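# Shelve the blue carton in the gap among brown cartons

## Task

Take the blue carton off the desk and set it into the empty slot in the line of cartons on the wall shelf. It must stand upright, lined up with its neighbours and turned end-first toward the front as they are (which end faces out does not matter). The brown cartons must stay exactly where they were, neither moved nor rotated. If the blue carton topples or is left leaning, the task fails, and it only counts if the carton stays there without the robot holding it.

## Robot and tools

ROBOT. A wheeled base with a lifting column carrying two six-joint arms (left_, right_) with parallel grippers, plus a tilting head. Shoulder height S = 0.90 m + column_m. Folded, the robot is 0.73 m long, 0.62 m wide, S + 0.43 m tall, and its front sits 0.40 m ahead of the column. In this job each finger pad squeezes with only about 13 to 25 N, so grip the carton firmly and carry it gently.

FRAMES. Base frame: origin on the floor between the drive wheels under the column, x forward, y left, z up. left_hand and right_hand are reported in it: the point where the fingers meet (tips reach 8 mm further). The hand's z axis runs along the fingers (quat_wxyz maps (0,0,1) onto it), its y axis across the opening. The odometry frame is the base frame at the start of the scene.

execute_actions. Arguments: "actions", a list holding one action or nothing (empty just reports); "cameras", a list of names from cam_head_left, cam_head_right, cam_left_wrist, cam_right_wrist, nav_camera, all (omitted, null or ["all"] gives every camera, [] gives none). An action may contain:
- "base": exactly one relative command. translate_m: straight drive by that many metres from where the base stands, positive forward, -3 to 3. rotate_rad: turn in place by that many radians, positive = left/counter-clockwise, -3.2 to 3.2. No sideways motion. A move needing over 8.667 s is rejected.
- "joints": a dict of absolute targets, one number per named joint. column_m 0 to 0.8 m; head_tilt_rad -0.61 to 1.308 (0 level, positive down); for each arm joint1_rad -2.879 to 2.879, joint2_rad 0 to 3.141, joint3_rad 0 to 3.019, joint4_rad -1.692 to 1.57, joint5_rad -1.57 to 1.57 (positive swings the hand to the robot's right), joint6_rad -2.094 to 2.094 (positive rolls clockwise viewed from behind), gripper_m 0 to 0.093 (fingertip gap in metres). Joint1 rotates about a shoulder axis pointing forward and tilted 0.524 rad upward.
- "speeds": optional caps for this action, translate_m 0.05 to 0.8 m/s, rotate_rad 0.1 to 1 rad/s. Arms ignore it.
Motions in one action start together. No action exceeds 15 s. An unknown key or out-of-range number rejects the whole call. A joint you omit can still be pushing toward an earlier target.

wait: "seconds" 0 to 10; returns state and images with nothing new commanded.
zoom_image: "camera" and "region" [x0, y0, x1, y1] in pixels from the top-left, at most 504 x 504, on that camera's latest full image.
finished_scene: "scene" number; ends the scene irreversibly and reports success.

ARM GEOMETRY. With joint1 at -1.57 (left) or 1.57 (right) and joints 5, 6 at 0, the arm moves in a vertical plane straight ahead, 0.23 m beside the column. Let a = j2 - 0.35, b = 1.05 + j2 - j3, c = b - j4 (c = 1.57 means fingers vertical down). Hand distance ahead = 0.12 + 0.39 sin a + 0.38 cos b + 0.25 cos c; height = S + 0.39 cos a - 0.38 sin b - 0.25 sin c. E.g. j2, j3, j4 = 0.93, 0.78, 0.14 gives 0.60 m ahead, 0.25 m below S. Expect the real hand up to 5 cm lower and nearer (about 12 cm with heavy or far loads); trust the reported hand position. Reach is about 1 m from the shoulder. Loads are carried best with fingers pointing down; flatter fingers make the arm sag.

GRIPPER. Fingers 7 cm long; outside width is the opening plus 1 cm at the tips, plus 5 cm at the base; body 10 x 7 cm; wrist camera sticks out 11 cm on one side. To grasp, command an opening smaller than the object; off_target is then normal. A reading staying 0.002 m or more above the target means something is held.

RESULTS. base_status and joint_status per motion: done (within tolerance), off_target, contact_stop (base wheel stalled or column felt a touch), time_out, not_followed (safety check blocked that arm; a "joint command not followed" line with "cause:" appears), limit_stop_at_motor_heat. on_its_own covers what you did not command; "held at" is the held target. motor_effort lists only the wheels, percent, peak in brackets. base_odometry counts wheel turns only; if turned_by_wheels and turned_by_imu differ by over about 4 % and at least 0.05 rad, the base hit something or slipped. base_tilt in degrees; wheel_motors_off = 1 means the wheels are disabled. Motor temperatures list each arm's joints in joint_positions order.

HABITS. Joint changes under about 0.03 rad (0.08 for joints 2, 3) may not move anything. To touch gently, step about 0.05 rad per call from your last target. After a safety block, move the joints from that action back by 0.05 rad or more. After the column stops on a touch, it will not go down again until raised 0.2 m. A blocked base: back off 0.05 m before turning. Shelf or desk edges between 0.30 m up and 0.26 m below S can slide over the housing and strike the column.

CAMERAS. Head cameras are 0.91 to 1.03 m + column_m up, looking down by about head_tilt_rad. Wrist cameras sit 0.10 m behind the fingertips, offset toward -x of the hand frame, looking along the fingers angled 0.62 rad toward +x; the fingertips end mid-picture. nav_camera is on the base front, 0.23 m up, looking ahead.

AVOID. Arms striking or pressing on each other (a hard press ends the run). Sustained pushing: motors overheat (warning at 85 °C, at 100 °C the arm drops its load); ease a push by resending the arm's reported joint positions. Base pushing for about 3 s cuts the wheels for 2 s. Do not drop, slam or knock the cartons, and release the blue carton only when it stands on its own.

Each tool is called after "Call:" by a JSON object that holds its "fn" and its "kwargs", one argument or row to a line.

## Session

Call:
{"fn": "execute_actions", "kwargs": {
  "actions": []
}}

Scene clock: 0.00 s.
Motor temperatures (°C, as the motors report them): left_arm=[27 26 29 26 28 26] | right_arm=[29 28 27 26 26 28]
base_odometry: x=+0.000 y=+0.000 heading=+0.000 (m, m, rad; odometry frame)
turned_by_wheels: +0.000 (rad since the last result)
turned_by_imu: +0.000 (rad since the last result)
base_tilt: forward=+0.1 right=-0.4 (deg)
base_status: not commanded
joint_positions: column_m=+0.555 head_tilt_rad=+0.857 left_joint1_rad=-1.601 left_joint2_rad=+0.885 left_joint3_rad=+0.411 left_joint4_rad=-0.971 left_joint5_rad=+0.047 left_joint6_rad=+0.043 left_gripper_m=+0.095 right_joint1_rad=+1.569 right_joint2_rad=+0.896 right_joint3_rad=+0.417 right_joint4_rad=-1.002 right_joint5_rad=+0.054 right_joint6_rad=-0.084 right_gripper_m=+0.095
joint_status: not commanded
wheel_motors_off: 0
motor_effort: left_wheel=+5 right_wheel=+2 (%)
left_hand: x=+0.1443 y=+0.2103 z=+1.2584 quat_wxyz=(+0.444, -0.021, -0.895, +0.039) (m; base frame)
right_hand: x=+0.1414 y=-0.2350 z=+1.2628 quat_wxyz=(+0.461, +0.049, -0.886, +0.005) (m; base frame)
pictures: cam_head_left, cam_head_right, cam_left_wrist, cam_right_wrist, nav_camera
Images, in order (width x height): cam_head_left 504x504, cam_head_right 504x504, cam_left_wrist 504x504, cam_right_wrist 504x504, nav_camera 504x504.

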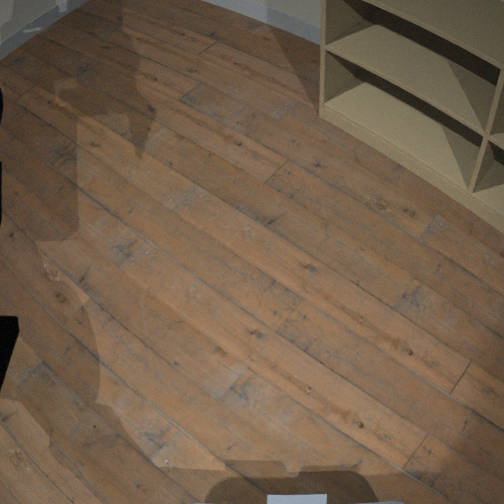

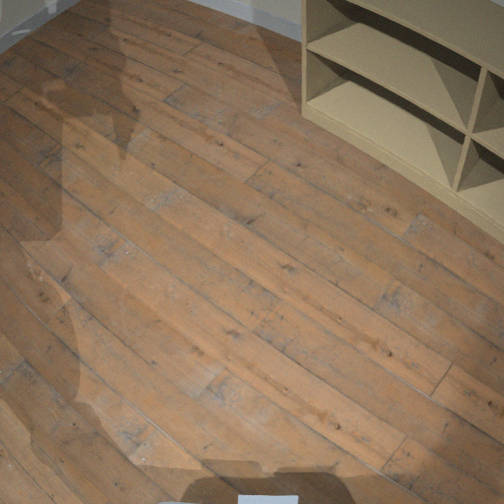

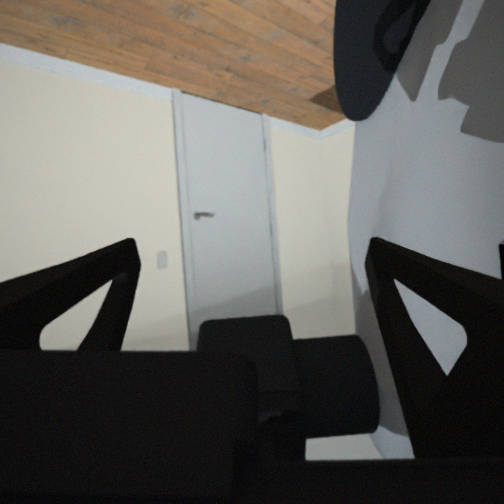

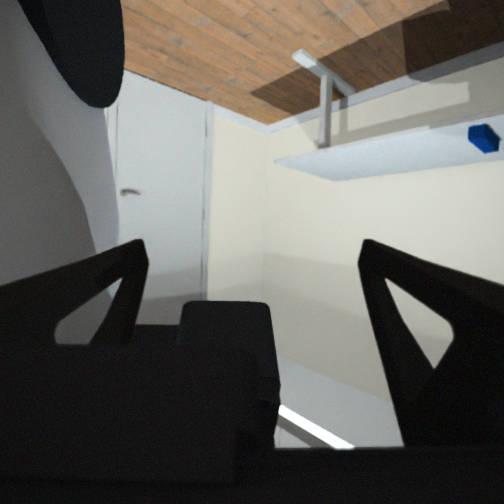

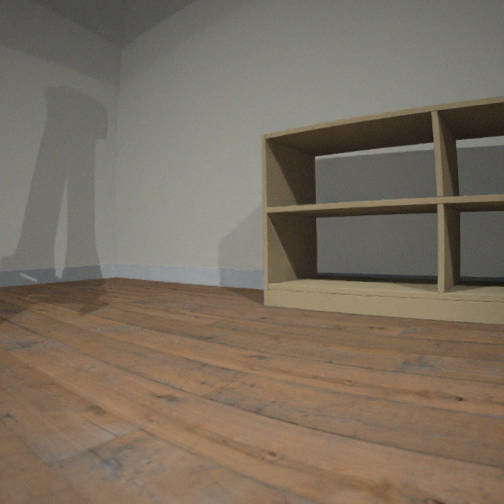

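Call:
{"fn": "execute_actions", "kwargs": {
  "actions": [
    {"base":{"rotate_rad":-1.6},"joints":{"head_tilt_rad":0.35}}
  ],
  "cameras": ["cam_head_left","nav_camera"]
}}

Call:
{"fn": "execute_actions", "kwargs": {
  "actions": [
    {"base":{"rotate_rad":-1.2}}
  ],
  "cameras": ["cam_head_left","nav_camera"]
}}

Scene clock: 6.57 s.
Motor temperatures (°C, as the motors report them): left_arm=[27 26 29 26 28 26] | right_arm=[29 28 27 26 26 28]
base_odometry: x=+0.000 y=+0.000 heading=-1.599 (m, m, rad; odometry frame)
turned_by_wheels: -1.599 (rad since the last result)
turned_by_imu: -1.580 (rad since the last result)
base_tilt: forward=+0.1 right=-0.3 (deg)
base_status: done
joint_positions: column_m=+0.555 head_tilt_rad=+0.369 left_joint1_rad=-1.601 left_joint2_rad=+0.885 left_joint3_rad=+0.411 left_joint4_rad=-0.971 left_joint5_rad=+0.047 left_joint6_rad=+0.043 left_gripper_m=+0.095 right_joint1_rad=+1.569 right_joint2_rad=+0.896 right_joint3_rad=+0.417 right_joint4_rad=-1.002 right_joint5_rad=+0.054 right_joint6_rad=-0.084 right_gripper_m=+0.095
joint_status: all done
wheel_motors_off: 0
motor_effort: left_wheel=+1(46) right_wheel=+1(45) (%)
left_hand: x=+0.1443 y=+0.2103 z=+1.2584 quat_wxyz=(+0.444, -0.021, -0.895, +0.039) (m; base frame)
right_hand: x=+0.1414 y=-0.2350 z=+1.2628 quat_wxyz=(+0.461, +0.049, -0.886, +0.005) (m; base frame)
pictures: cam_head_left, nav_camera
Images, in order (width x height): cam_head_left 504x504, nav_camera 504x504.

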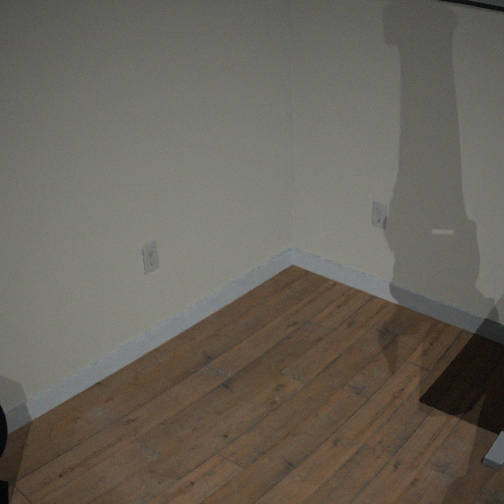

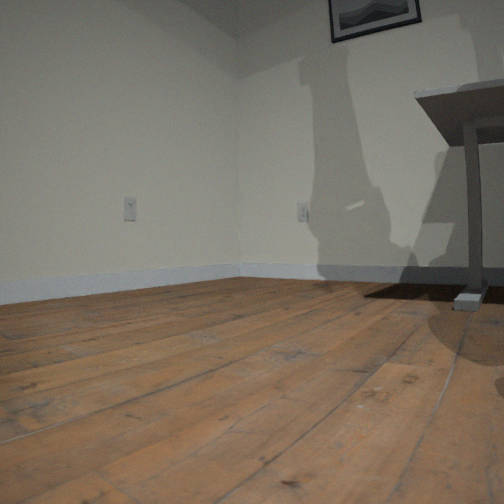

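Scene clock: 9.07 s.
Motor temperatures (°C, as the motors report them): left_arm=[27 26 29 26 28 26] | right_arm=[29 28 27 26 26 28]
base_odometry: x=+0.000 y=+0.000 heading=-2.799 (m, m, rad; odometry frame)
turned_by_wheels: -1.199 (rad since the last result)
turned_by_imu: -1.190 (rad since the last result)
base_tilt: forward=+0.2 right=-0.4 (deg)
base_status: done
joint_positions: column_m=+0.555 head_tilt_rad=+0.369 left_joint1_rad=-1.601 left_joint2_rad=+0.885 left_joint3_rad=+0.411 left_joint4_rad=-0.971 left_joint5_rad=+0.047 left_joint6_rad=+0.043 left_gripper_m=+0.095 right_joint1_rad=+1.569 right_joint2_rad=+0.896 right_joint3_rad=+0.417 right_joint4_rad=-1.002 right_joint5_rad=+0.054 right_joint6_rad=-0.084 right_gripper_m=+0.095
joint_status: not commanded
wheel_motors_off: 0
motor_effort: left_wheel=+1(27) right_wheel=-1(27) (%)
left_hand: x=+0.1443 y=+0.2103 z=+1.2584 quat_wxyz=(+0.444, -0.021, -0.895, +0.039) (m; base frame)
right_hand: x=+0.1414 y=-0.2350 z=+1.2628 quat_wxyz=(+0.461, +0.049, -0.886, +0.005) (m; base frame)
pictures: cam_head_left, nav_camera
Images, in order (width x height): cam_head_left 504x504, nav_camera 504x504.

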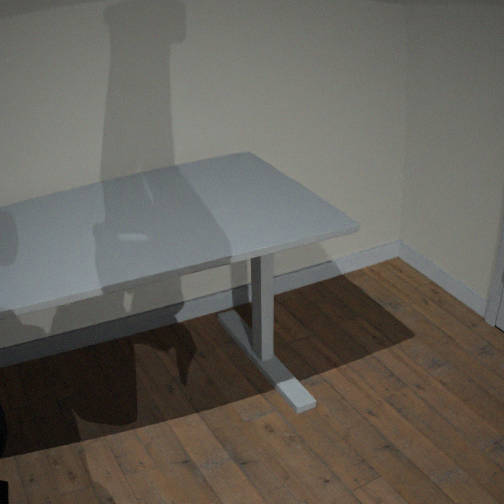

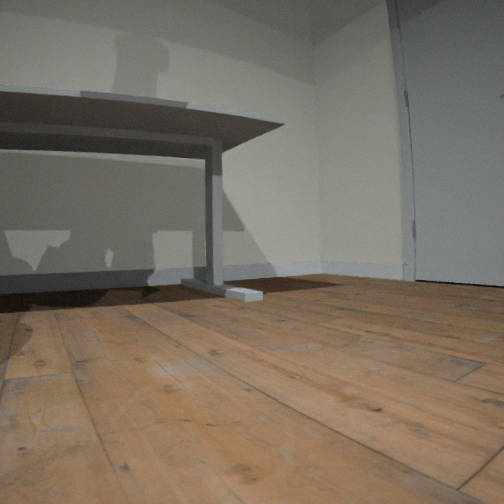

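Call:
{"fn": "execute_actions", "kwargs": {
  "actions": [
    {"base":{"rotate_rad":0.55}}
  ],
  "cameras": ["cam_head_left","cam_head_right","cam_right_wrist"]
}}

Scene clock: 11.07 s.
Motor temperatures (°C, as the motors report them): left_arm=[27 26 29 26 28 26] | right_arm=[29 28 27 26 26 28]
base_odometry: x=+0.000 y=+0.000 heading=-2.250 (m, m, rad; odometry frame)
turned_by_wheels: +0.549 (rad since the last result)
turned_by_imu: +0.547 (rad since the last result)
base_tilt: forward=+0.1 right=-0.3 (deg)
base_status: done
joint_positions: column_m=+0.555 head_tilt_rad=+0.369 left_joint1_rad=-1.601 left_joint2_rad=+0.885 left_joint3_rad=+0.411 left_joint4_rad=-0.971 left_joint5_rad=+0.047 left_joint6_rad=+0.043 left_gripper_m=+0.095 right_joint1_rad=+1.569 right_joint2_rad=+0.896 right_joint3_rad=+0.417 right_joint4_rad=-1.002 right_joint5_rad=+0.054 right_joint6_rad=-0.084 right_gripper_m=+0.095
joint_status: not commanded
wheel_motors_off: 0
motor_effort: left_wheel=+1(23) right_wheel=+1(25) (%)
left_hand: x=+0.1443 y=+0.2103 z=+1.2584 quat_wxyz=(+0.444, -0.021, -0.895, +0.039) (m; base frame)
right_hand: x=+0.1414 y=-0.2350 z=+1.2628 quat_wxyz=(+0.461, +0.049, -0.886, +0.005) (m; base frame)
pictures: cam_head_left, cam_head_right, cam_right_wrist
Images, in order (width x height): cam_head_left 504x504, cam_head_right 504x504, cam_right_wrist 504x504.

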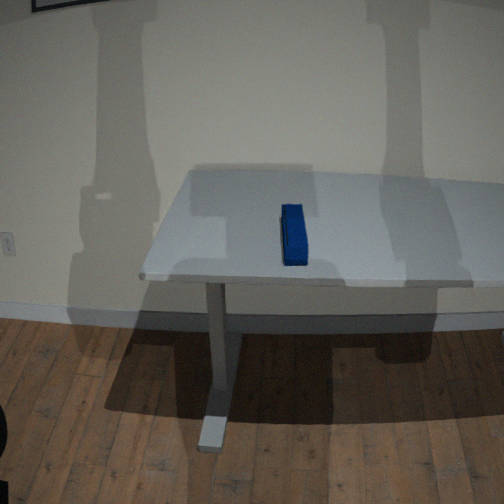

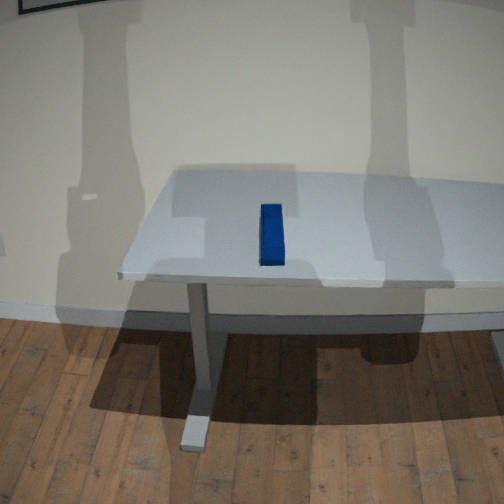

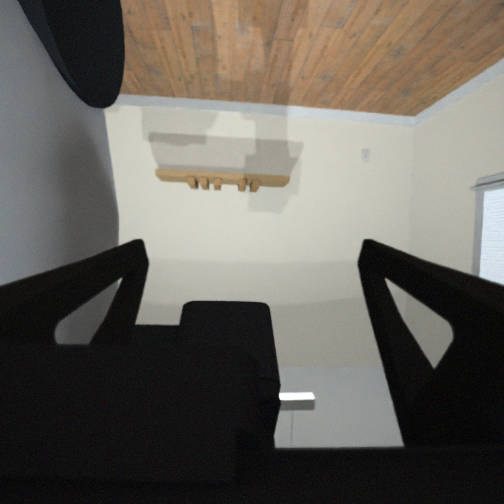

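Call:
{"fn": "execute_actions", "kwargs": {
  "actions": [
    {"base":{"translate_m":0.7},"joints":{"head_tilt_rad":0.7}}
  ],
  "cameras": ["cam_head_left","cam_head_right","cam_right_wrist"]
}}

Scene clock: 14.43 s.
Motor temperatures (°C, as the motors report them): left_arm=[27 26 29 26 28 26] | right_arm=[29 28 27 26 26 28]
base_odometry: x=-0.440 y=-0.544 heading=-2.251 (m, m, rad; odometry frame)
turned_by_wheels: -0.001 (rad since the last result)
turned_by_imu: +0.002 (rad since the last result)
base_tilt: forward=+0.2 right=-0.4 (deg)
base_status: done
joint_positions: column_m=+0.555 head_tilt_rad=+0.703 left_joint1_rad=-1.601 left_joint2_rad=+0.885 left_joint3_rad=+0.412 left_joint4_rad=-0.971 left_joint5_rad=+0.047 left_joint6_rad=+0.043 left_gripper_m=+0.095 right_joint1_rad=+1.569 right_joint2_rad=+0.896 right_joint3_rad=+0.418 right_joint4_rad=-1.002 right_joint5_rad=+0.054 right_joint6_rad=-0.084 right_gripper_m=+0.095
joint_status: all done
wheel_motors_off: 0
motor_effort: left_wheel=-2(45) right_wheel=+2(61) (%)
left_hand: x=+0.1447 y=+0.2103 z=+1.2583 quat_wxyz=(+0.444, -0.022, -0.895, +0.039) (m; base frame)
right_hand: x=+0.1420 y=-0.2350 z=+1.2626 quat_wxyz=(+0.460, +0.049, -0.886, +0.005) (m; base frame)
pictures: cam_head_left, cam_head_right, cam_right_wrist
Images, in order (width x height): cam_head_left 504x504, cam_head_right 504x504, cam_right_wrist 504x504.

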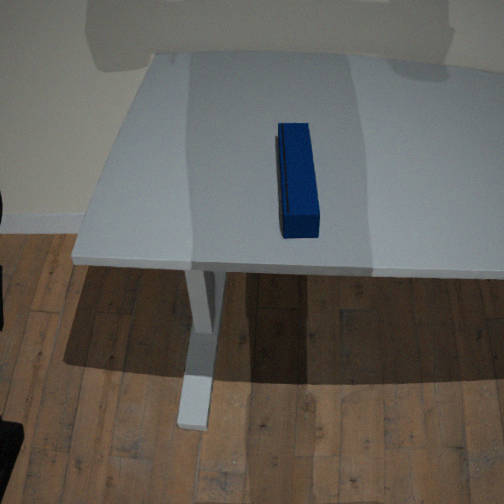

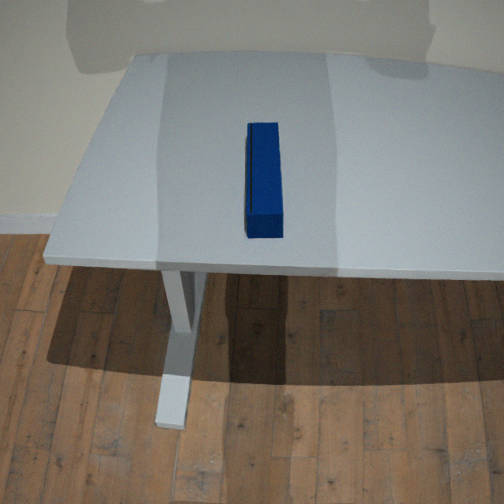

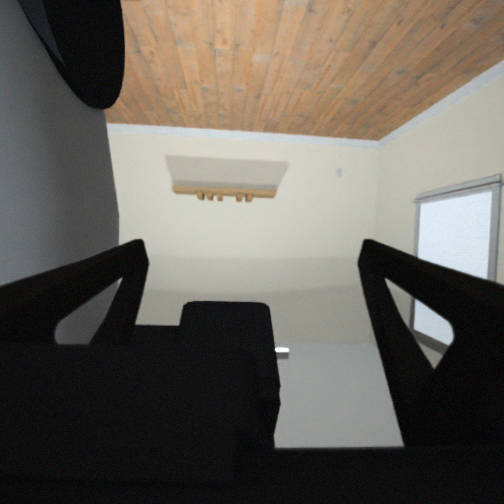

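Call:
{"fn": "zoom_image", "kwargs": {
  "camera": "cam_right_wrist",
  "region": [160,150,290,220]
}}

Call:
{"fn": "zoom_image", "kwargs": {
  "camera": "cam_head_left",
  "region": [230,100,370,260]
}}

Region (160, 150, 290, 220) of cam_right_wrist's 504x504 image, scaled by 3.877, with more detail than that image has; it fills the top 271 rows of this view, and the rest is white.

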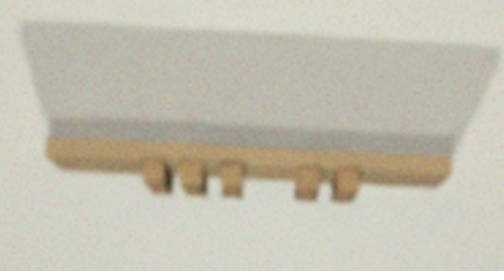

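Region (230, 100, 370, 260) of cam_head_left's 504x504 image, scaled by 3.150, with more detail than that image has; it fills the left 441 columns of this view, and the rest is white.

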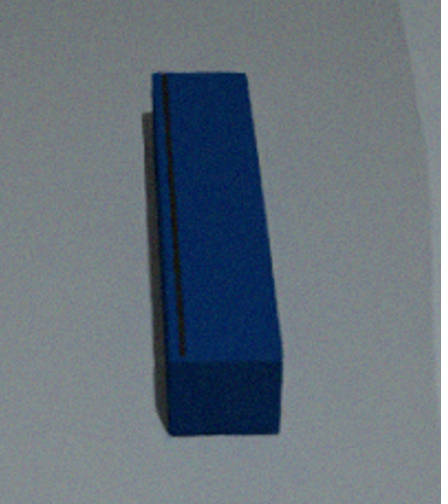

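Call:
{"fn": "execute_actions", "kwargs": {
  "actions": [
    {"base":{"rotate_rad":-0.5}}
  ],
  "cameras": []
}}

Call:
{"fn": "execute_actions", "kwargs": {
  "actions": [
    {"base":{"translate_m":-0.48},"joints":{"right_joint2_rad":1.15,"right_joint3_rad":1.4,"right_joint4_rad":-0.77,"right_joint5_rad":0,"right_joint6_rad":0,"right_joint1_rad":1.57}}
  ],
  "cameras": []
}}

Call:
{"fn": "execute_actions", "kwargs": {
  "actions": [
    {"base":{"rotate_rad":0.5},"joints":{"column_m":0.42,"head_tilt_rad":0.6}}
  ],
  "cameras": ["cam_head_left","cam_head_right","cam_right_wrist"]
}}

Scene clock: 17.30 s.
Motor temperatures (°C, as the motors report them): left_arm=[27 26 29 26 28 26] | right_arm=[29 28 27 26 26 28]
base_odometry: x=-0.440 y=-0.544 heading=-2.750 (m, m, rad; odometry frame)
turned_by_wheels: -0.499 (rad since the last result)
turned_by_imu: -0.489 (rad since the last result)
base_tilt: forward=+0.1 right=-0.2 (deg)
base_status: done
joint_positions: column_m=+0.555 head_tilt_rad=+0.703 left_joint1_rad=-1.601 left_joint2_rad=+0.885 left_joint3_rad=+0.412 left_joint4_rad=-0.971 left_joint5_rad=+0.047 left_joint6_rad=+0.043 left_gripper_m=+0.095 right_joint1_rad=+1.569 right_joint2_rad=+0.896 right_joint3_rad=+0.418 right_joint4_rad=-1.002 right_joint5_rad=+0.054 right_joint6_rad=-0.084 right_gripper_m=+0.095
joint_status: not commanded
wheel_motors_off: 0
motor_effort: left_wheel=+1(39) right_wheel=-2(51) (%)
left_hand: x=+0.1447 y=+0.2103 z=+1.2583 quat_wxyz=(+0.444, -0.022, -0.895, +0.039) (m; base frame)
right_hand: x=+0.1420 y=-0.2350 z=+1.2626 quat_wxyz=(+0.460, +0.049, -0.886, +0.005) (m; base frame)
pictures: none
No camera images: the call's "cameras" was empty. Leave "cameras" out to get every camera's image.

Scene clock: 19.77 s.
Motor temperatures (°C, as the motors report them): left_arm=[27 26 29 26 28 26] | right_arm=[29 29 27 26 26 28]
base_odometry: x=+0.004 y=-0.361 heading=-2.751 (m, m, rad; odometry frame)
turned_by_wheels: -0.001 (rad since the last result)
turned_by_imu: -0.001 (rad since the last result)
base_tilt: forward=+0.2 right=-0.3 (deg)
base_status: done
joint_positions: column_m=+0.555 head_tilt_rad=+0.703 left_joint1_rad=-1.601 left_joint2_rad=+0.885 left_joint3_rad=+0.408 left_joint4_rad=-0.971 left_joint5_rad=+0.047 left_joint6_rad=+0.043 left_gripper_m=+0.095 right_joint1_rad=+1.569 right_joint2_rad=+1.137 right_joint3_rad=+1.375 right_joint4_rad=-0.776 right_joint5_rad=+0.002 right_joint6_rad=-0.010 right_gripper_m=+0.095
joint_status: all done
wheel_motors_off: 0
motor_effort: left_wheel=-1(59) right_wheel=-2(49) (%)
left_hand: x=+0.1427 y=+0.2104 z=+1.2590 quat_wxyz=(+0.446, -0.021, -0.894, +0.039) (m; base frame)
right_hand: x=+0.6573 y=-0.2265 z=+1.2057 quat_wxyz=(+0.008, +0.005, -1.000, +0.001) (m; base frame)
pictures: none
No camera images: the call's "cameras" was empty. Leave "cameras" out to get every camera's image.

Scene clock: 22.10 s.
Motor temperatures (°C, as the motors report them): left_arm=[27 26 29 26 28 26] | right_arm=[29 29 28 26 26 28]
base_odometry: x=+0.004 y=-0.361 heading=-2.252 (m, m, rad; odometry frame)
turned_by_wheels: +0.499 (rad since the last result)
turned_by_imu: +0.490 (rad since the last result)
base_tilt: forward=+0.2 right=-0.3 (deg)
base_status: done
joint_positions: column_m=+0.420 head_tilt_rad=+0.617 left_joint1_rad=-1.601 left_joint2_rad=+0.885 left_joint3_rad=+0.408 left_joint4_rad=-0.971 left_joint5_rad=+0.047 left_joint6_rad=+0.043 left_gripper_m=+0.095 right_joint1_rad=+1.569 right_joint2_rad=+1.139 right_joint3_rad=+1.375 right_joint4_rad=-0.776 right_joint5_rad=+0.001 right_joint6_rad=-0.010 right_gripper_m=+0.095
joint_status: all done
wheel_motors_off: 0
motor_effort: left_wheel=-4(43) right_wheel=+4(53) (%)
left_hand: x=+0.1427 y=+0.2104 z=+1.1236 quat_wxyz=(+0.446, -0.021, -0.894, +0.039) (m; base frame)
right_hand: x=+0.6569 y=-0.2263 z=+1.0696 quat_wxyz=(+0.008, +0.005, -1.000, +0.001) (m; base frame)
pictures: cam_head_left, cam_head_right, cam_right_wrist
Images, in order (width x height): cam_head_left 504x504, cam_head_right 504x504, cam_right_wrist 504x504.

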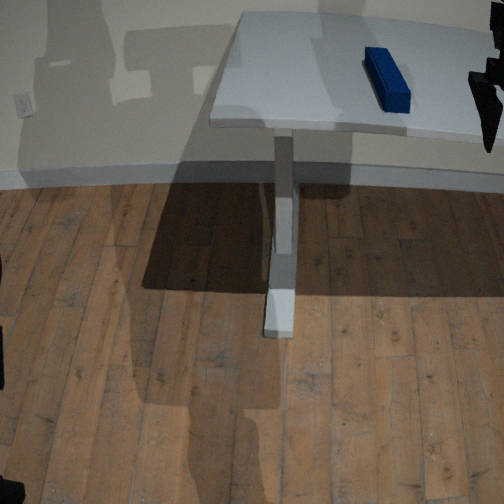

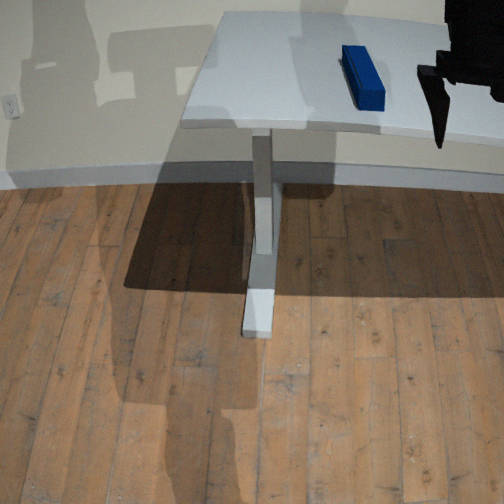

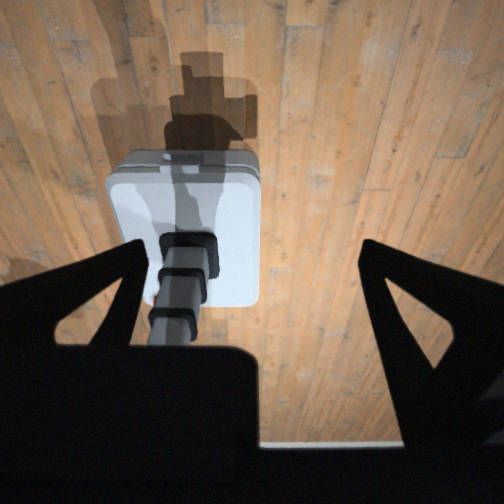

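Call:
{"fn": "execute_actions", "kwargs": {
  "actions": [
    {"base":{"translate_m":0.62},"joints":{"head_tilt_rad":0.85}}
  ],
  "cameras": ["cam_head_left","cam_head_right","cam_right_wrist"]
}}

Scene clock: 25.13 s.
Motor temperatures (°C, as the motors report them): left_arm=[27 26 29 26 28 26] | right_arm=[29 29 28 26 26 28]
base_odometry: x=-0.386 y=-0.843 heading=-2.251 (m, m, rad; odometry frame)
turned_by_wheels: +0.001 (rad since the last result)
turned_by_imu: +0.003 (rad since the last result)
base_tilt: forward=+0.1 right=-0.3 (deg)
base_status: done
joint_positions: column_m=+0.420 head_tilt_rad=+0.852 left_joint1_rad=-1.601 left_joint2_rad=+0.885 left_joint3_rad=+0.411 left_joint4_rad=-0.971 left_joint5_rad=+0.047 left_joint6_rad=+0.043 left_gripper_m=+0.095 right_joint1_rad=+1.569 right_joint2_rad=+1.139 right_joint3_rad=+1.375 right_joint4_rad=-0.776 right_joint5_rad=+0.001 right_joint6_rad=-0.010 right_gripper_m=+0.095
joint_status: all done
wheel_motors_off: 0
motor_effort: left_wheel=+0(58) right_wheel=+1(52) (%)
left_hand: x=+0.1445 y=+0.2103 z=+1.1230 quat_wxyz=(+0.444, -0.022, -0.895, +0.039) (m; base frame)
right_hand: x=+0.6569 y=-0.2263 z=+1.0696 quat_wxyz=(+0.008, +0.005, -1.000, +0.001) (m; base frame)
pictures: cam_head_left, cam_head_right, cam_right_wrist
Images, in order (width x height): cam_head_left 504x504, cam_head_right 504x504, cam_right_wrist 504x504.

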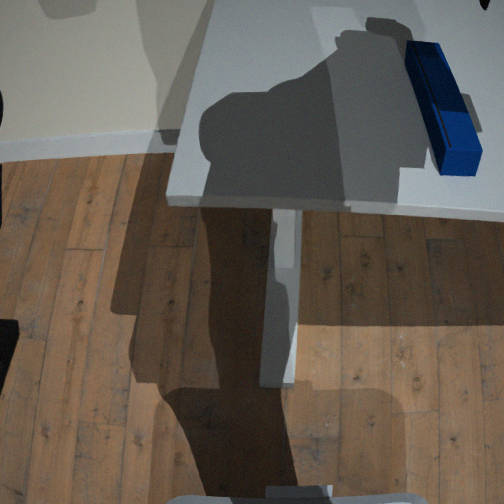

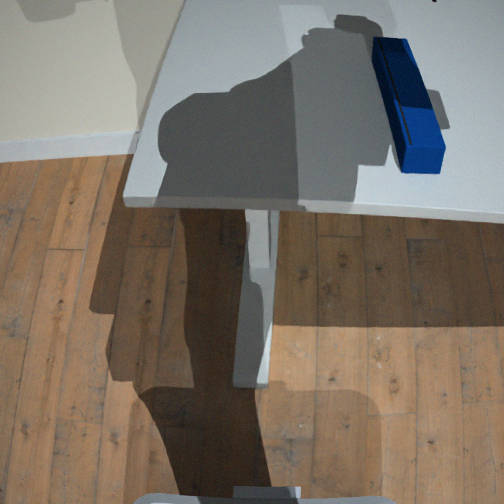

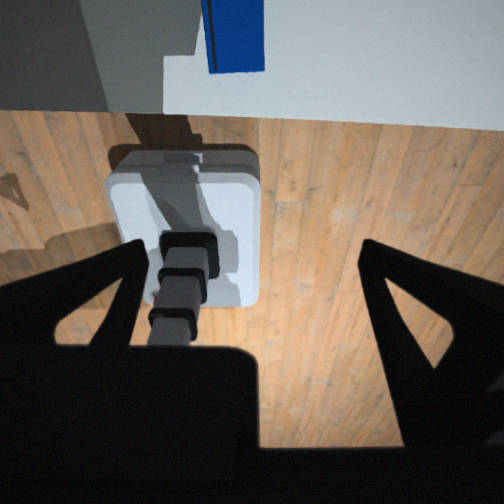

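Call:
{"fn": "execute_actions", "kwargs": {
  "actions": [
    {"joints":{"right_joint1_rad":1.63,"column_m":0.31}}
  ],
  "cameras": ["cam_head_right","cam_right_wrist"]
}}

Scene clock: 27.40 s.
Motor temperatures (°C, as the motors report them): left_arm=[27 26 29 26 28 26] | right_arm=[29 29 28 26 26 28]
base_odometry: x=-0.386 y=-0.843 heading=-2.251 (m, m, rad; odometry frame)
turned_by_wheels: +0.000 (rad since the last result)
turned_by_imu: +0.001 (rad since the last result)
base_tilt: forward=+0.1 right=-0.4 (deg)
base_status: not commanded
joint_positions: column_m=+0.310 head_tilt_rad=+0.852 left_joint1_rad=-1.601 left_joint2_rad=+0.885 left_joint3_rad=+0.411 left_joint4_rad=-0.971 left_joint5_rad=+0.047 left_joint6_rad=+0.043 left_gripper_m=+0.095 right_joint1_rad=+1.633 right_joint2_rad=+1.139 right_joint3_rad=+1.375 right_joint4_rad=-0.776 right_joint5_rad=+0.000 right_joint6_rad=-0.010 right_gripper_m=+0.095
joint_status: all done
wheel_motors_off: 0
motor_effort: left_wheel=+1(1) right_wheel=+0(0) (%)
left_hand: x=+0.1445 y=+0.2103 z=+1.0130 quat_wxyz=(+0.444, -0.022, -0.895, +0.039) (m; base frame)
right_hand: x=+0.6563 y=-0.1939 z=+0.9602 quat_wxyz=(+0.008, +0.021, -0.999, -0.027) (m; base frame)
pictures: cam_head_right, cam_right_wrist
Images, in order (width x height): cam_head_right 504x504, cam_right_wrist 504x504.

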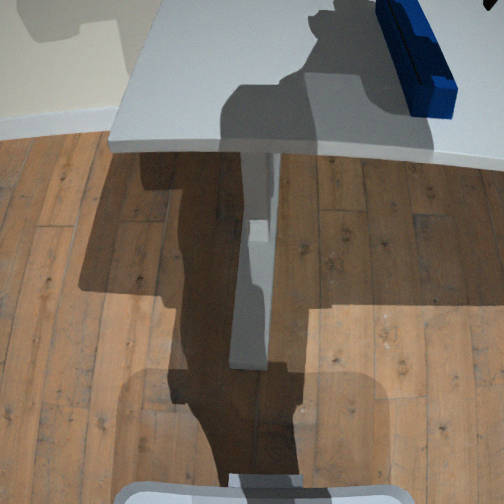

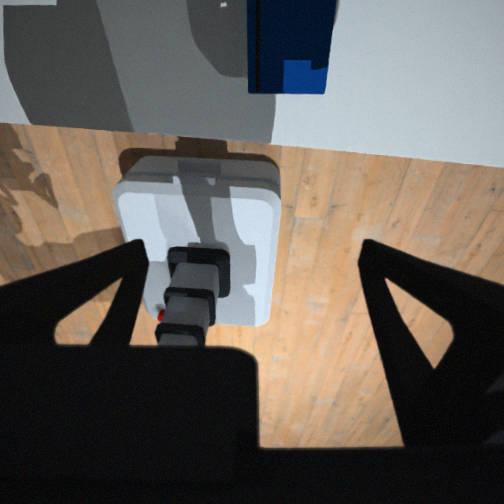

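Call:
{"fn": "execute_actions", "kwargs": {
  "actions": [
    {"base":{"translate_m":0.14},"joints":{"right_joint1_rad":1.595}}
  ],
  "cameras": ["cam_head_right","cam_right_wrist"]
}}

Scene clock: 29.13 s.
Motor temperatures (°C, as the motors report them): left_arm=[27 26 29 26 28 26] | right_arm=[29 29 28 26 26 28]
base_odometry: x=-0.474 y=-0.952 heading=-2.251 (m, m, rad; odometry frame)
turned_by_wheels: +0.001 (rad since the last result)
turned_by_imu: +0.002 (rad since the last result)
base_tilt: forward=+0.1 right=-0.4 (deg)
base_status: done
joint_positions: column_m=+0.310 head_tilt_rad=+0.852 left_joint1_rad=-1.601 left_joint2_rad=+0.885 left_joint3_rad=+0.412 left_joint4_rad=-0.971 left_joint5_rad=+0.047 left_joint6_rad=+0.043 left_gripper_m=+0.095 right_joint1_rad=+1.598 right_joint2_rad=+1.140 right_joint3_rad=+1.376 right_joint4_rad=-0.776 right_joint5_rad=+0.000 right_joint6_rad=-0.010 right_gripper_m=+0.095
joint_status: all done
wheel_motors_off: 0
motor_effort: left_wheel=+0(31) right_wheel=-1(30) (%)
left_hand: x=+0.1449 y=+0.2103 z=+1.0128 quat_wxyz=(+0.444, -0.022, -0.895, +0.039) (m; base frame)
right_hand: x=+0.6571 y=-0.2119 z=+0.9594 quat_wxyz=(+0.008, +0.012, -1.000, -0.011) (m; base frame)
pictures: cam_head_right, cam_right_wrist
Images, in order (width x height): cam_head_right 504x504, cam_right_wrist 504x504.

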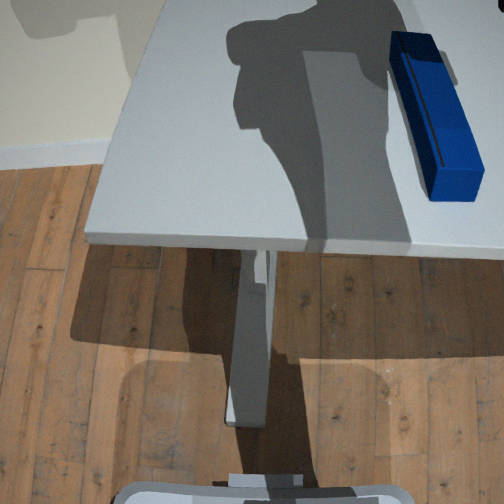

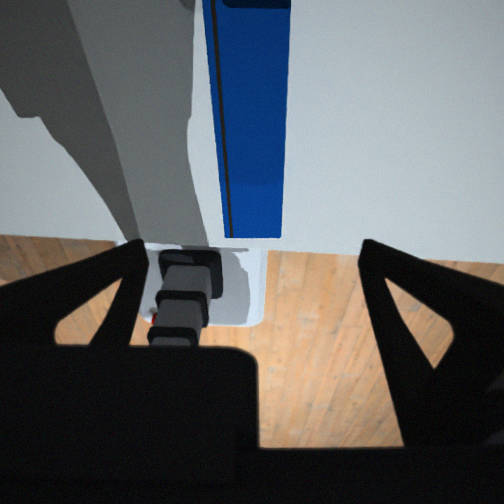

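Call:
{"fn": "execute_actions", "kwargs": {
  "actions": [
    {"joints":{"column_m":0.17}}
  ],
  "cameras": ["cam_head_right","cam_right_wrist"]
}}

Scene clock: 31.83 s.
Motor temperatures (°C, as the motors report them): left_arm=[27 26 29 26 28 26] | right_arm=[29 30 29 26 26 28]
base_odometry: x=-0.474 y=-0.952 heading=-2.251 (m, m, rad; odometry frame)
turned_by_wheels: +0.000 (rad since the last result)
turned_by_imu: +0.001 (rad since the last result)
base_tilt: forward=+0.1 right=-0.3 (deg)
base_status: not commanded
joint_positions: column_m=+0.170 head_tilt_rad=+0.852 left_joint1_rad=-1.601 left_joint2_rad=+0.885 left_joint3_rad=+0.412 left_joint4_rad=-0.971 left_joint5_rad=+0.047 left_joint6_rad=+0.043 left_gripper_m=+0.095 right_joint1_rad=+1.598 right_joint2_rad=+1.140 right_joint3_rad=+1.376 right_joint4_rad=-0.776 right_joint5_rad=+0.000 right_joint6_rad=-0.010 right_gripper_m=+0.095
joint_status: all done
wheel_motors_off: 0
motor_effort: left_wheel=+1(1) right_wheel=-2(1) (%)
left_hand: x=+0.1449 y=+0.2103 z=+0.8728 quat_wxyz=(+0.444, -0.022, -0.895, +0.039) (m; base frame)
right_hand: x=+0.6570 y=-0.2119 z=+0.8192 quat_wxyz=(+0.008, +0.012, -1.000, -0.011) (m; base frame)
pictures: cam_head_right, cam_right_wrist
Images, in order (width x height): cam_head_right 504x504, cam_right_wrist 504x504.

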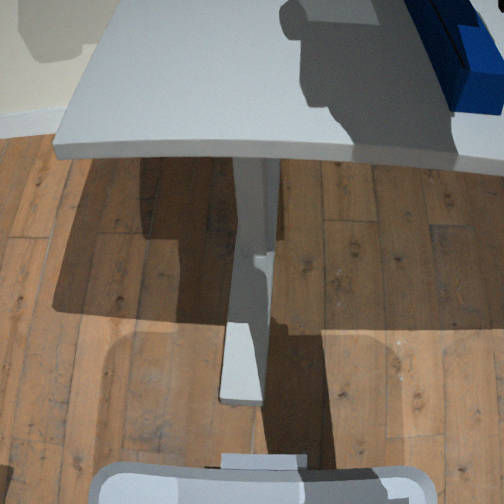

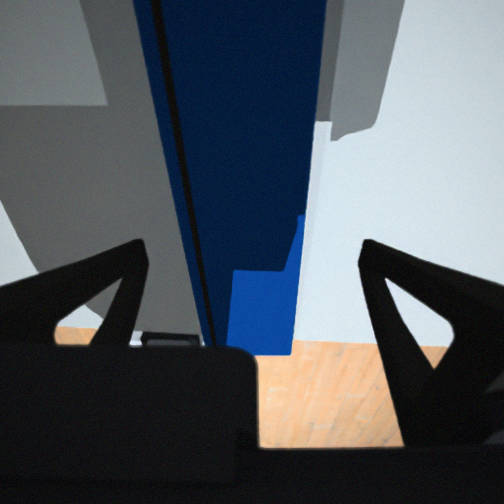

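Call:
{"fn": "execute_actions", "kwargs": {
  "actions": [
    {"joints":{"column_m":0.105}}
  ],
  "cameras": ["cam_right_wrist"]
}}

Call:
{"fn": "execute_actions", "kwargs": {
  "actions": [
    {"joints":{"right_gripper_m":0.02}}
  ],
  "cameras": ["cam_right_wrist"]
}}

Scene clock: 33.43 s.
Motor temperatures (°C, as the motors report them): left_arm=[27 26 29 26 28 26] | right_arm=[29 30 29 26 26 28]
base_odometry: x=-0.474 y=-0.952 heading=-2.251 (m, m, rad; odometry frame)
turned_by_wheels: +0.000 (rad since the last result)
turned_by_imu: +0.001 (rad since the last result)
base_tilt: forward=+0.2 right=-0.3 (deg)
base_status: not commanded
joint_positions: column_m=+0.105 head_tilt_rad=+0.852 left_joint1_rad=-1.601 left_joint2_rad=+0.885 left_joint3_rad=+0.412 left_joint4_rad=-0.971 left_joint5_rad=+0.047 left_joint6_rad=+0.043 left_gripper_m=+0.095 right_joint1_rad=+1.598 right_joint2_rad=+1.140 right_joint3_rad=+1.376 right_joint4_rad=-0.776 right_joint5_rad=+0.000 right_joint6_rad=-0.010 right_gripper_m=+0.095
joint_status: all done
wheel_motors_off: 0
motor_effort: left_wheel=+1(2) right_wheel=-2(1) (%)
left_hand: x=+0.1449 y=+0.2103 z=+0.8078 quat_wxyz=(+0.444, -0.022, -0.895, +0.039) (m; base frame)
right_hand: x=+0.6570 y=-0.2119 z=+0.7542 quat_wxyz=(+0.008, +0.012, -1.000, -0.011) (m; base frame)
pictures: cam_right_wrist
Images, in order (width x height): cam_right_wrist 504x504.

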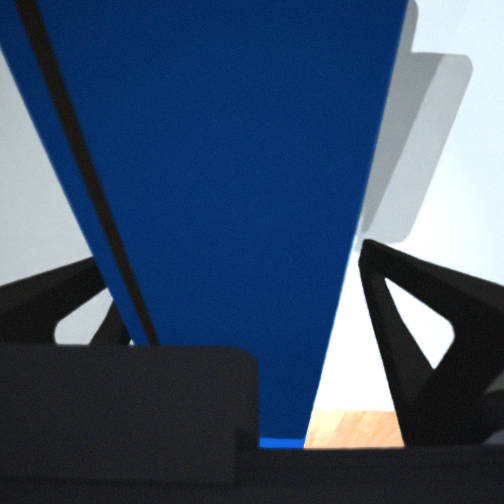

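Scene clock: 34.10 s.
Motor temperatures (°C, as the motors report them): left_arm=[27 26 29 26 28 26] | right_arm=[29 30 29 26 26 28]
base_odometry: x=-0.474 y=-0.952 heading=-2.251 (m, m, rad; odometry frame)
turned_by_wheels: +0.000 (rad since the last result)
turned_by_imu: +0.000 (rad since the last result)
base_tilt: forward=+0.1 right=-0.3 (deg)
base_status: not commanded
joint_positions: column_m=+0.105 head_tilt_rad=+0.852 left_joint1_rad=-1.601 left_joint2_rad=+0.885 left_joint3_rad=+0.412 left_joint4_rad=-0.971 left_joint5_rad=+0.047 left_joint6_rad=+0.043 left_gripper_m=+0.095 right_joint1_rad=+1.598 right_joint2_rad=+1.140 right_joint3_rad=+1.376 right_joint4_rad=-0.776 right_joint5_rad=+0.000 right_joint6_rad=-0.009 right_gripper_m=+0.061
joint_status: right_gripper_m off_target (ended at +0.061, target +0.020)
wheel_motors_off: 0
motor_effort: left_wheel=+1(1) right_wheel=-1(2) (%)
left_hand: x=+0.1449 y=+0.2103 z=+0.8078 quat_wxyz=(+0.444, -0.022, -0.895, +0.039) (m; base frame)
right_hand: x=+0.6570 y=-0.2118 z=+0.7542 quat_wxyz=(+0.008, +0.011, -1.000, -0.012) (m; base frame)
pictures: cam_right_wrist
Images, in order (width x height): cam_right_wrist 504x504.

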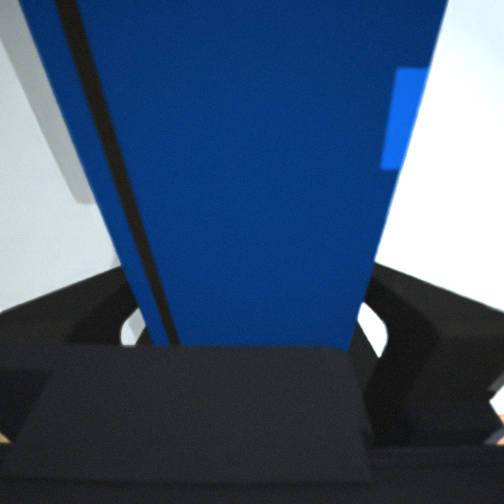

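Call:
{"fn": "execute_actions", "kwargs": {
  "actions": [
    {"base":{"translate_m":-0.14},"speeds":{"translate_m":0.15}}
  ],
  "cameras": ["cam_right_wrist"]
}}

Call:
{"fn": "execute_actions", "kwargs": {
  "actions": [
    {"joints":{"right_gripper_m":0.093}}
  ],
  "cameras": []
}}

Call:
{"fn": "execute_actions", "kwargs": {
  "actions": [
    {"joints":{"column_m":0.3}}
  ],
  "cameras": ["cam_right_wrist","cam_head_right"]
}}

Scene clock: 36.17 s.
Motor temperatures (°C, as the motors report them): left_arm=[27 26 29 26 28 26] | right_arm=[29 30 29 26 26 28]
base_odometry: x=-0.386 y=-0.843 heading=-2.252 (m, m, rad; odometry frame)
turned_by_wheels: -0.002 (rad since the last result)
turned_by_imu: -0.001 (rad since the last result)
base_tilt: forward=+0.1 right=-0.4 (deg)
base_status: done
joint_positions: column_m=+0.105 head_tilt_rad=+0.852 left_joint1_rad=-1.601 left_joint2_rad=+0.885 left_joint3_rad=+0.410 left_joint4_rad=-0.971 left_joint5_rad=+0.047 left_joint6_rad=+0.043 left_gripper_m=+0.095 right_joint1_rad=+1.598 right_joint2_rad=+1.140 right_joint3_rad=+1.376 right_joint4_rad=-0.776 right_joint5_rad=+0.000 right_joint6_rad=-0.009 right_gripper_m=+0.061
joint_status: not commanded
wheel_motors_off: 0
motor_effort: left_wheel=-1(28) right_wheel=-1(35) (%)
left_hand: x=+0.1438 y=+0.2103 z=+0.8082 quat_wxyz=(+0.445, -0.021, -0.895, +0.039) (m; base frame)
right_hand: x=+0.6570 y=-0.2118 z=+0.7542 quat_wxyz=(+0.008, +0.011, -1.000, -0.012) (m; base frame)
pictures: cam_right_wrist
Images, in order (width x height): cam_right_wrist 504x504.

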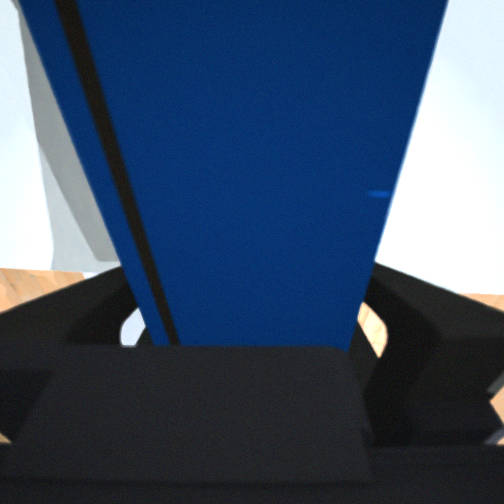

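Scene clock: 36.83 s.
Motor temperatures (°C, as the motors report them): left_arm=[27 26 29 26 28 26] | right_arm=[29 30 29 26 26 28]
base_odometry: x=-0.386 y=-0.843 heading=-2.252 (m, m, rad; odometry frame)
turned_by_wheels: +0.000 (rad since the last result)
turned_by_imu: +0.000 (rad since the last result)
base_tilt: forward=+0.1 right=-0.2 (deg)
base_status: not commanded
joint_positions: column_m=+0.105 head_tilt_rad=+0.852 left_joint1_rad=-1.601 left_joint2_rad=+0.885 left_joint3_rad=+0.410 left_joint4_rad=-0.971 left_joint5_rad=+0.047 left_joint6_rad=+0.043 left_gripper_m=+0.095 right_joint1_rad=+1.598 right_joint2_rad=+1.140 right_joint3_rad=+1.376 right_joint4_rad=-0.776 right_joint5_rad=+0.000 right_joint6_rad=-0.009 right_gripper_m=+0.093
joint_status: all done
wheel_motors_off: 0
motor_effort: left_wheel=-2(1) right_wheel=+0(0) (%)
left_hand: x=+0.1438 y=+0.2103 z=+0.8082 quat_wxyz=(+0.445, -0.021, -0.895, +0.039) (m; base frame)
right_hand: x=+0.6570 y=-0.2118 z=+0.7542 quat_wxyz=(+0.008, +0.011, -1.000, -0.012) (m; base frame)
pictures: none
No camera images: the call's "cameras" was empty. Leave "cameras" out to get every camera's image.

Scene clock: 39.97 s.
Motor temperatures (°C, as the motors report them): left_arm=[27 26 29 26 28 26] | right_arm=[29 30 29 26 26 28]
base_odometry: x=-0.386 y=-0.843 heading=-2.252 (m, m, rad; odometry frame)
turned_by_wheels: +0.000 (rad since the last result)
turned_by_imu: +0.001 (rad since the last result)
base_tilt: forward=+0.1 right=-0.3 (deg)
base_status: not commanded
joint_positions: column_m=+0.300 head_tilt_rad=+0.852 left_joint1_rad=-1.601 left_joint2_rad=+0.885 left_joint3_rad=+0.410 left_joint4_rad=-0.971 left_joint5_rad=+0.047 left_joint6_rad=+0.043 left_gripper_m=+0.095 right_joint1_rad=+1.598 right_joint2_rad=+1.141 right_joint3_rad=+1.376 right_joint4_rad=-0.776 right_joint5_rad=+0.000 right_joint6_rad=-0.009 right_gripper_m=+0.093
joint_status: all done
wheel_motors_off: 0
motor_effort: left_wheel=-2(2) right_wheel=+2(5) (%)
left_hand: x=+0.1438 y=+0.2103 z=+1.0031 quat_wxyz=(+0.445, -0.021, -0.895, +0.039) (m; base frame)
right_hand: x=+0.6568 y=-0.2118 z=+0.9486 quat_wxyz=(+0.009, +0.011, -1.000, -0.012) (m; base frame)
pictures: cam_head_right, cam_right_wrist
Images, in order (width x height): cam_head_right 504x504, cam_right_wrist 504x504.

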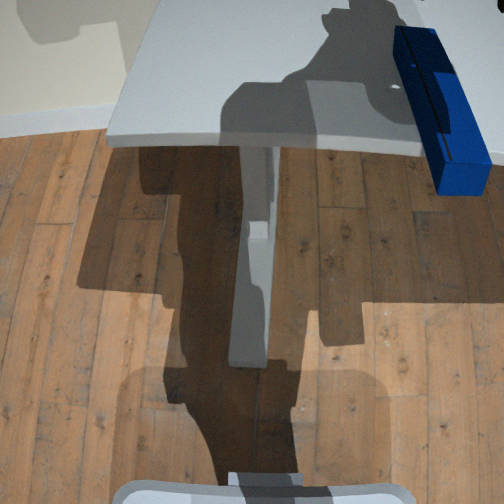

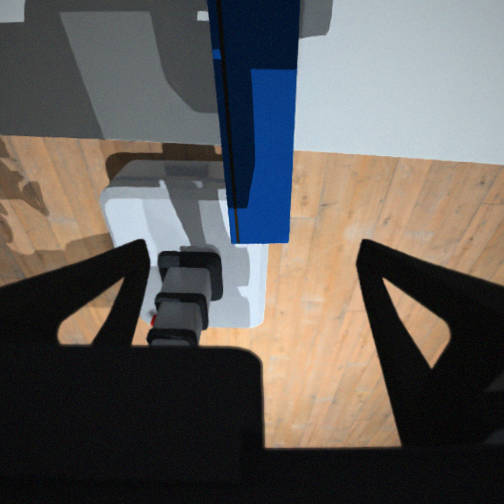

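Call:
{"fn": "execute_actions", "kwargs": {
  "actions": [
    {"base":{"translate_m":-0.45}}
  ],
  "cameras": []
}}

Call:
{"fn": "execute_actions", "kwargs": {
  "actions": [
    {"joints":{"right_joint2_rad":1.55,"right_joint3_rad":1.4,"right_joint4_rad":1.2,"head_tilt_rad":0.45}}
  ],
  "cameras": []
}}

Call:
{"fn": "execute_actions", "kwargs": {
  "actions": [
    {"joints":{"column_m":0.1}}
  ],
  "cameras": ["cam_right_wrist","cam_head_right"]
}}

Scene clock: 42.77 s.
Motor temperatures (°C, as the motors report them): left_arm=[27 26 29 26 28 26] | right_arm=[29 30 29 26 26 28]
base_odometry: x=-0.103 y=-0.494 heading=-2.251 (m, m, rad; odometry frame)
turned_by_wheels: +0.002 (rad since the last result)
turned_by_imu: +0.002 (rad since the last result)
base_tilt: forward=+0.1 right=-0.2 (deg)
base_status: done
joint_positions: column_m=+0.300 head_tilt_rad=+0.852 left_joint1_rad=-1.601 left_joint2_rad=+0.885 left_joint3_rad=+0.408 left_joint4_rad=-0.971 left_joint5_rad=+0.047 left_joint6_rad=+0.043 left_gripper_m=+0.095 right_joint1_rad=+1.598 right_joint2_rad=+1.141 right_joint3_rad=+1.376 right_joint4_rad=-0.776 right_joint5_rad=+0.000 right_joint6_rad=-0.009 right_gripper_m=+0.093
joint_status: not commanded
wheel_motors_off: 0
motor_effort: left_wheel=+1(58) right_wheel=-2(32) (%)
left_hand: x=+0.1428 y=+0.2104 z=+1.0034 quat_wxyz=(+0.445, -0.021, -0.894, +0.039) (m; base frame)
right_hand: x=+0.6568 y=-0.2118 z=+0.9486 quat_wxyz=(+0.009, +0.011, -1.000, -0.012) (m; base frame)
pictures: none
No camera images: the call's "cameras" was empty. Leave "cameras" out to get every camera's image.

Scene clock: 44.67 s.
Motor temperatures (°C, as the motors report them): left_arm=[27 26 29 26 28 26] | right_arm=[29 30 29 26 26 28]
base_odometry: x=-0.103 y=-0.494 heading=-2.251 (m, m, rad; odometry frame)
turned_by_wheels: +0.000 (rad since the last result)
turned_by_imu: +0.001 (rad since the last result)
base_tilt: forward=+0.0 right=-0.4 (deg)
base_status: not commanded
joint_positions: column_m=+0.300 head_tilt_rad=+0.468 left_joint1_rad=-1.601 left_joint2_rad=+0.885 left_joint3_rad=+0.408 left_joint4_rad=-0.971 left_joint5_rad=+0.047 left_joint6_rad=+0.043 left_gripper_m=+0.095 right_joint1_rad=+1.598 right_joint2_rad=+1.537 right_joint3_rad=+1.382 right_joint4_rad=+1.175 right_joint5_rad=+0.000 right_joint6_rad=-0.009 right_gripper_m=+0.093
joint_status: all done
wheel_motors_off: 0
motor_effort: left_wheel=+2(2) right_wheel=-3(2) (%)
left_hand: x=+0.1428 y=+0.2104 z=+1.0034 quat_wxyz=(+0.445, -0.021, -0.894, +0.039) (m; base frame)
right_hand: x=+0.8648 y=-0.2098 z=+0.9818 quat_wxyz=(-0.698, +0.000, -0.716, -0.010) (m; base frame)
pictures: none
No camera images: the call's "cameras" was empty. Leave "cameras" out to get every camera's image.

Scene clock: 47.83 s.
Motor temperatures (°C, as the motors report them): left_arm=[27 26 29 26 28 26] | right_arm=[29 30 29 26 26 28]
base_odometry: x=-0.103 y=-0.494 heading=-2.251 (m, m, rad; odometry frame)
turned_by_wheels: +0.000 (rad since the last result)
turned_by_imu: +0.001 (rad since the last result)
base_tilt: forward=+0.1 right=-0.3 (deg)
base_status: not commanded
joint_positions: column_m=+0.100 head_tilt_rad=+0.468 left_joint1_rad=-1.601 left_joint2_rad=+0.885 left_joint3_rad=+0.408 left_joint4_rad=-0.971 left_joint5_rad=+0.047 left_joint6_rad=+0.043 left_gripper_m=+0.095 right_joint1_rad=+1.598 right_joint2_rad=+1.538 right_joint3_rad=+1.382 right_joint4_rad=+1.175 right_joint5_rad=+0.000 right_joint6_rad=-0.009 right_gripper_m=+0.093
joint_status: all done
wheel_motors_off: 0
motor_effort: left_wheel=+2(2) right_wheel=-2(2) (%)
left_hand: x=+0.1428 y=+0.2104 z=+0.8036 quat_wxyz=(+0.445, -0.021, -0.894, +0.039) (m; base frame)
right_hand: x=+0.8645 y=-0.2098 z=+0.7811 quat_wxyz=(-0.697, +0.000, -0.717, -0.010) (m; base frame)
pictures: cam_head_right, cam_right_wrist
Images, in order (width x height): cam_head_right 504x504, cam_right_wrist 504x504.

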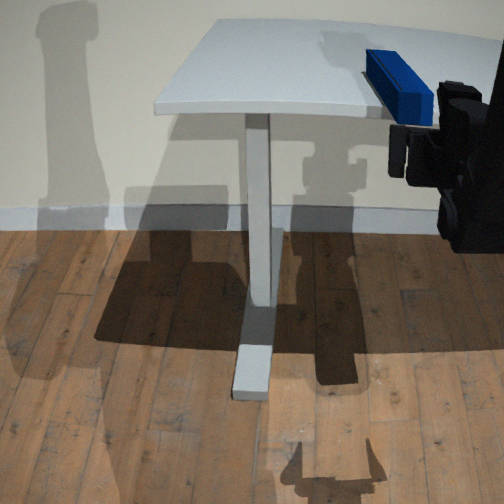

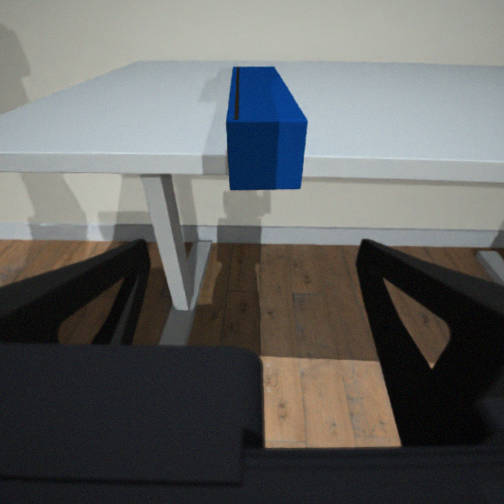

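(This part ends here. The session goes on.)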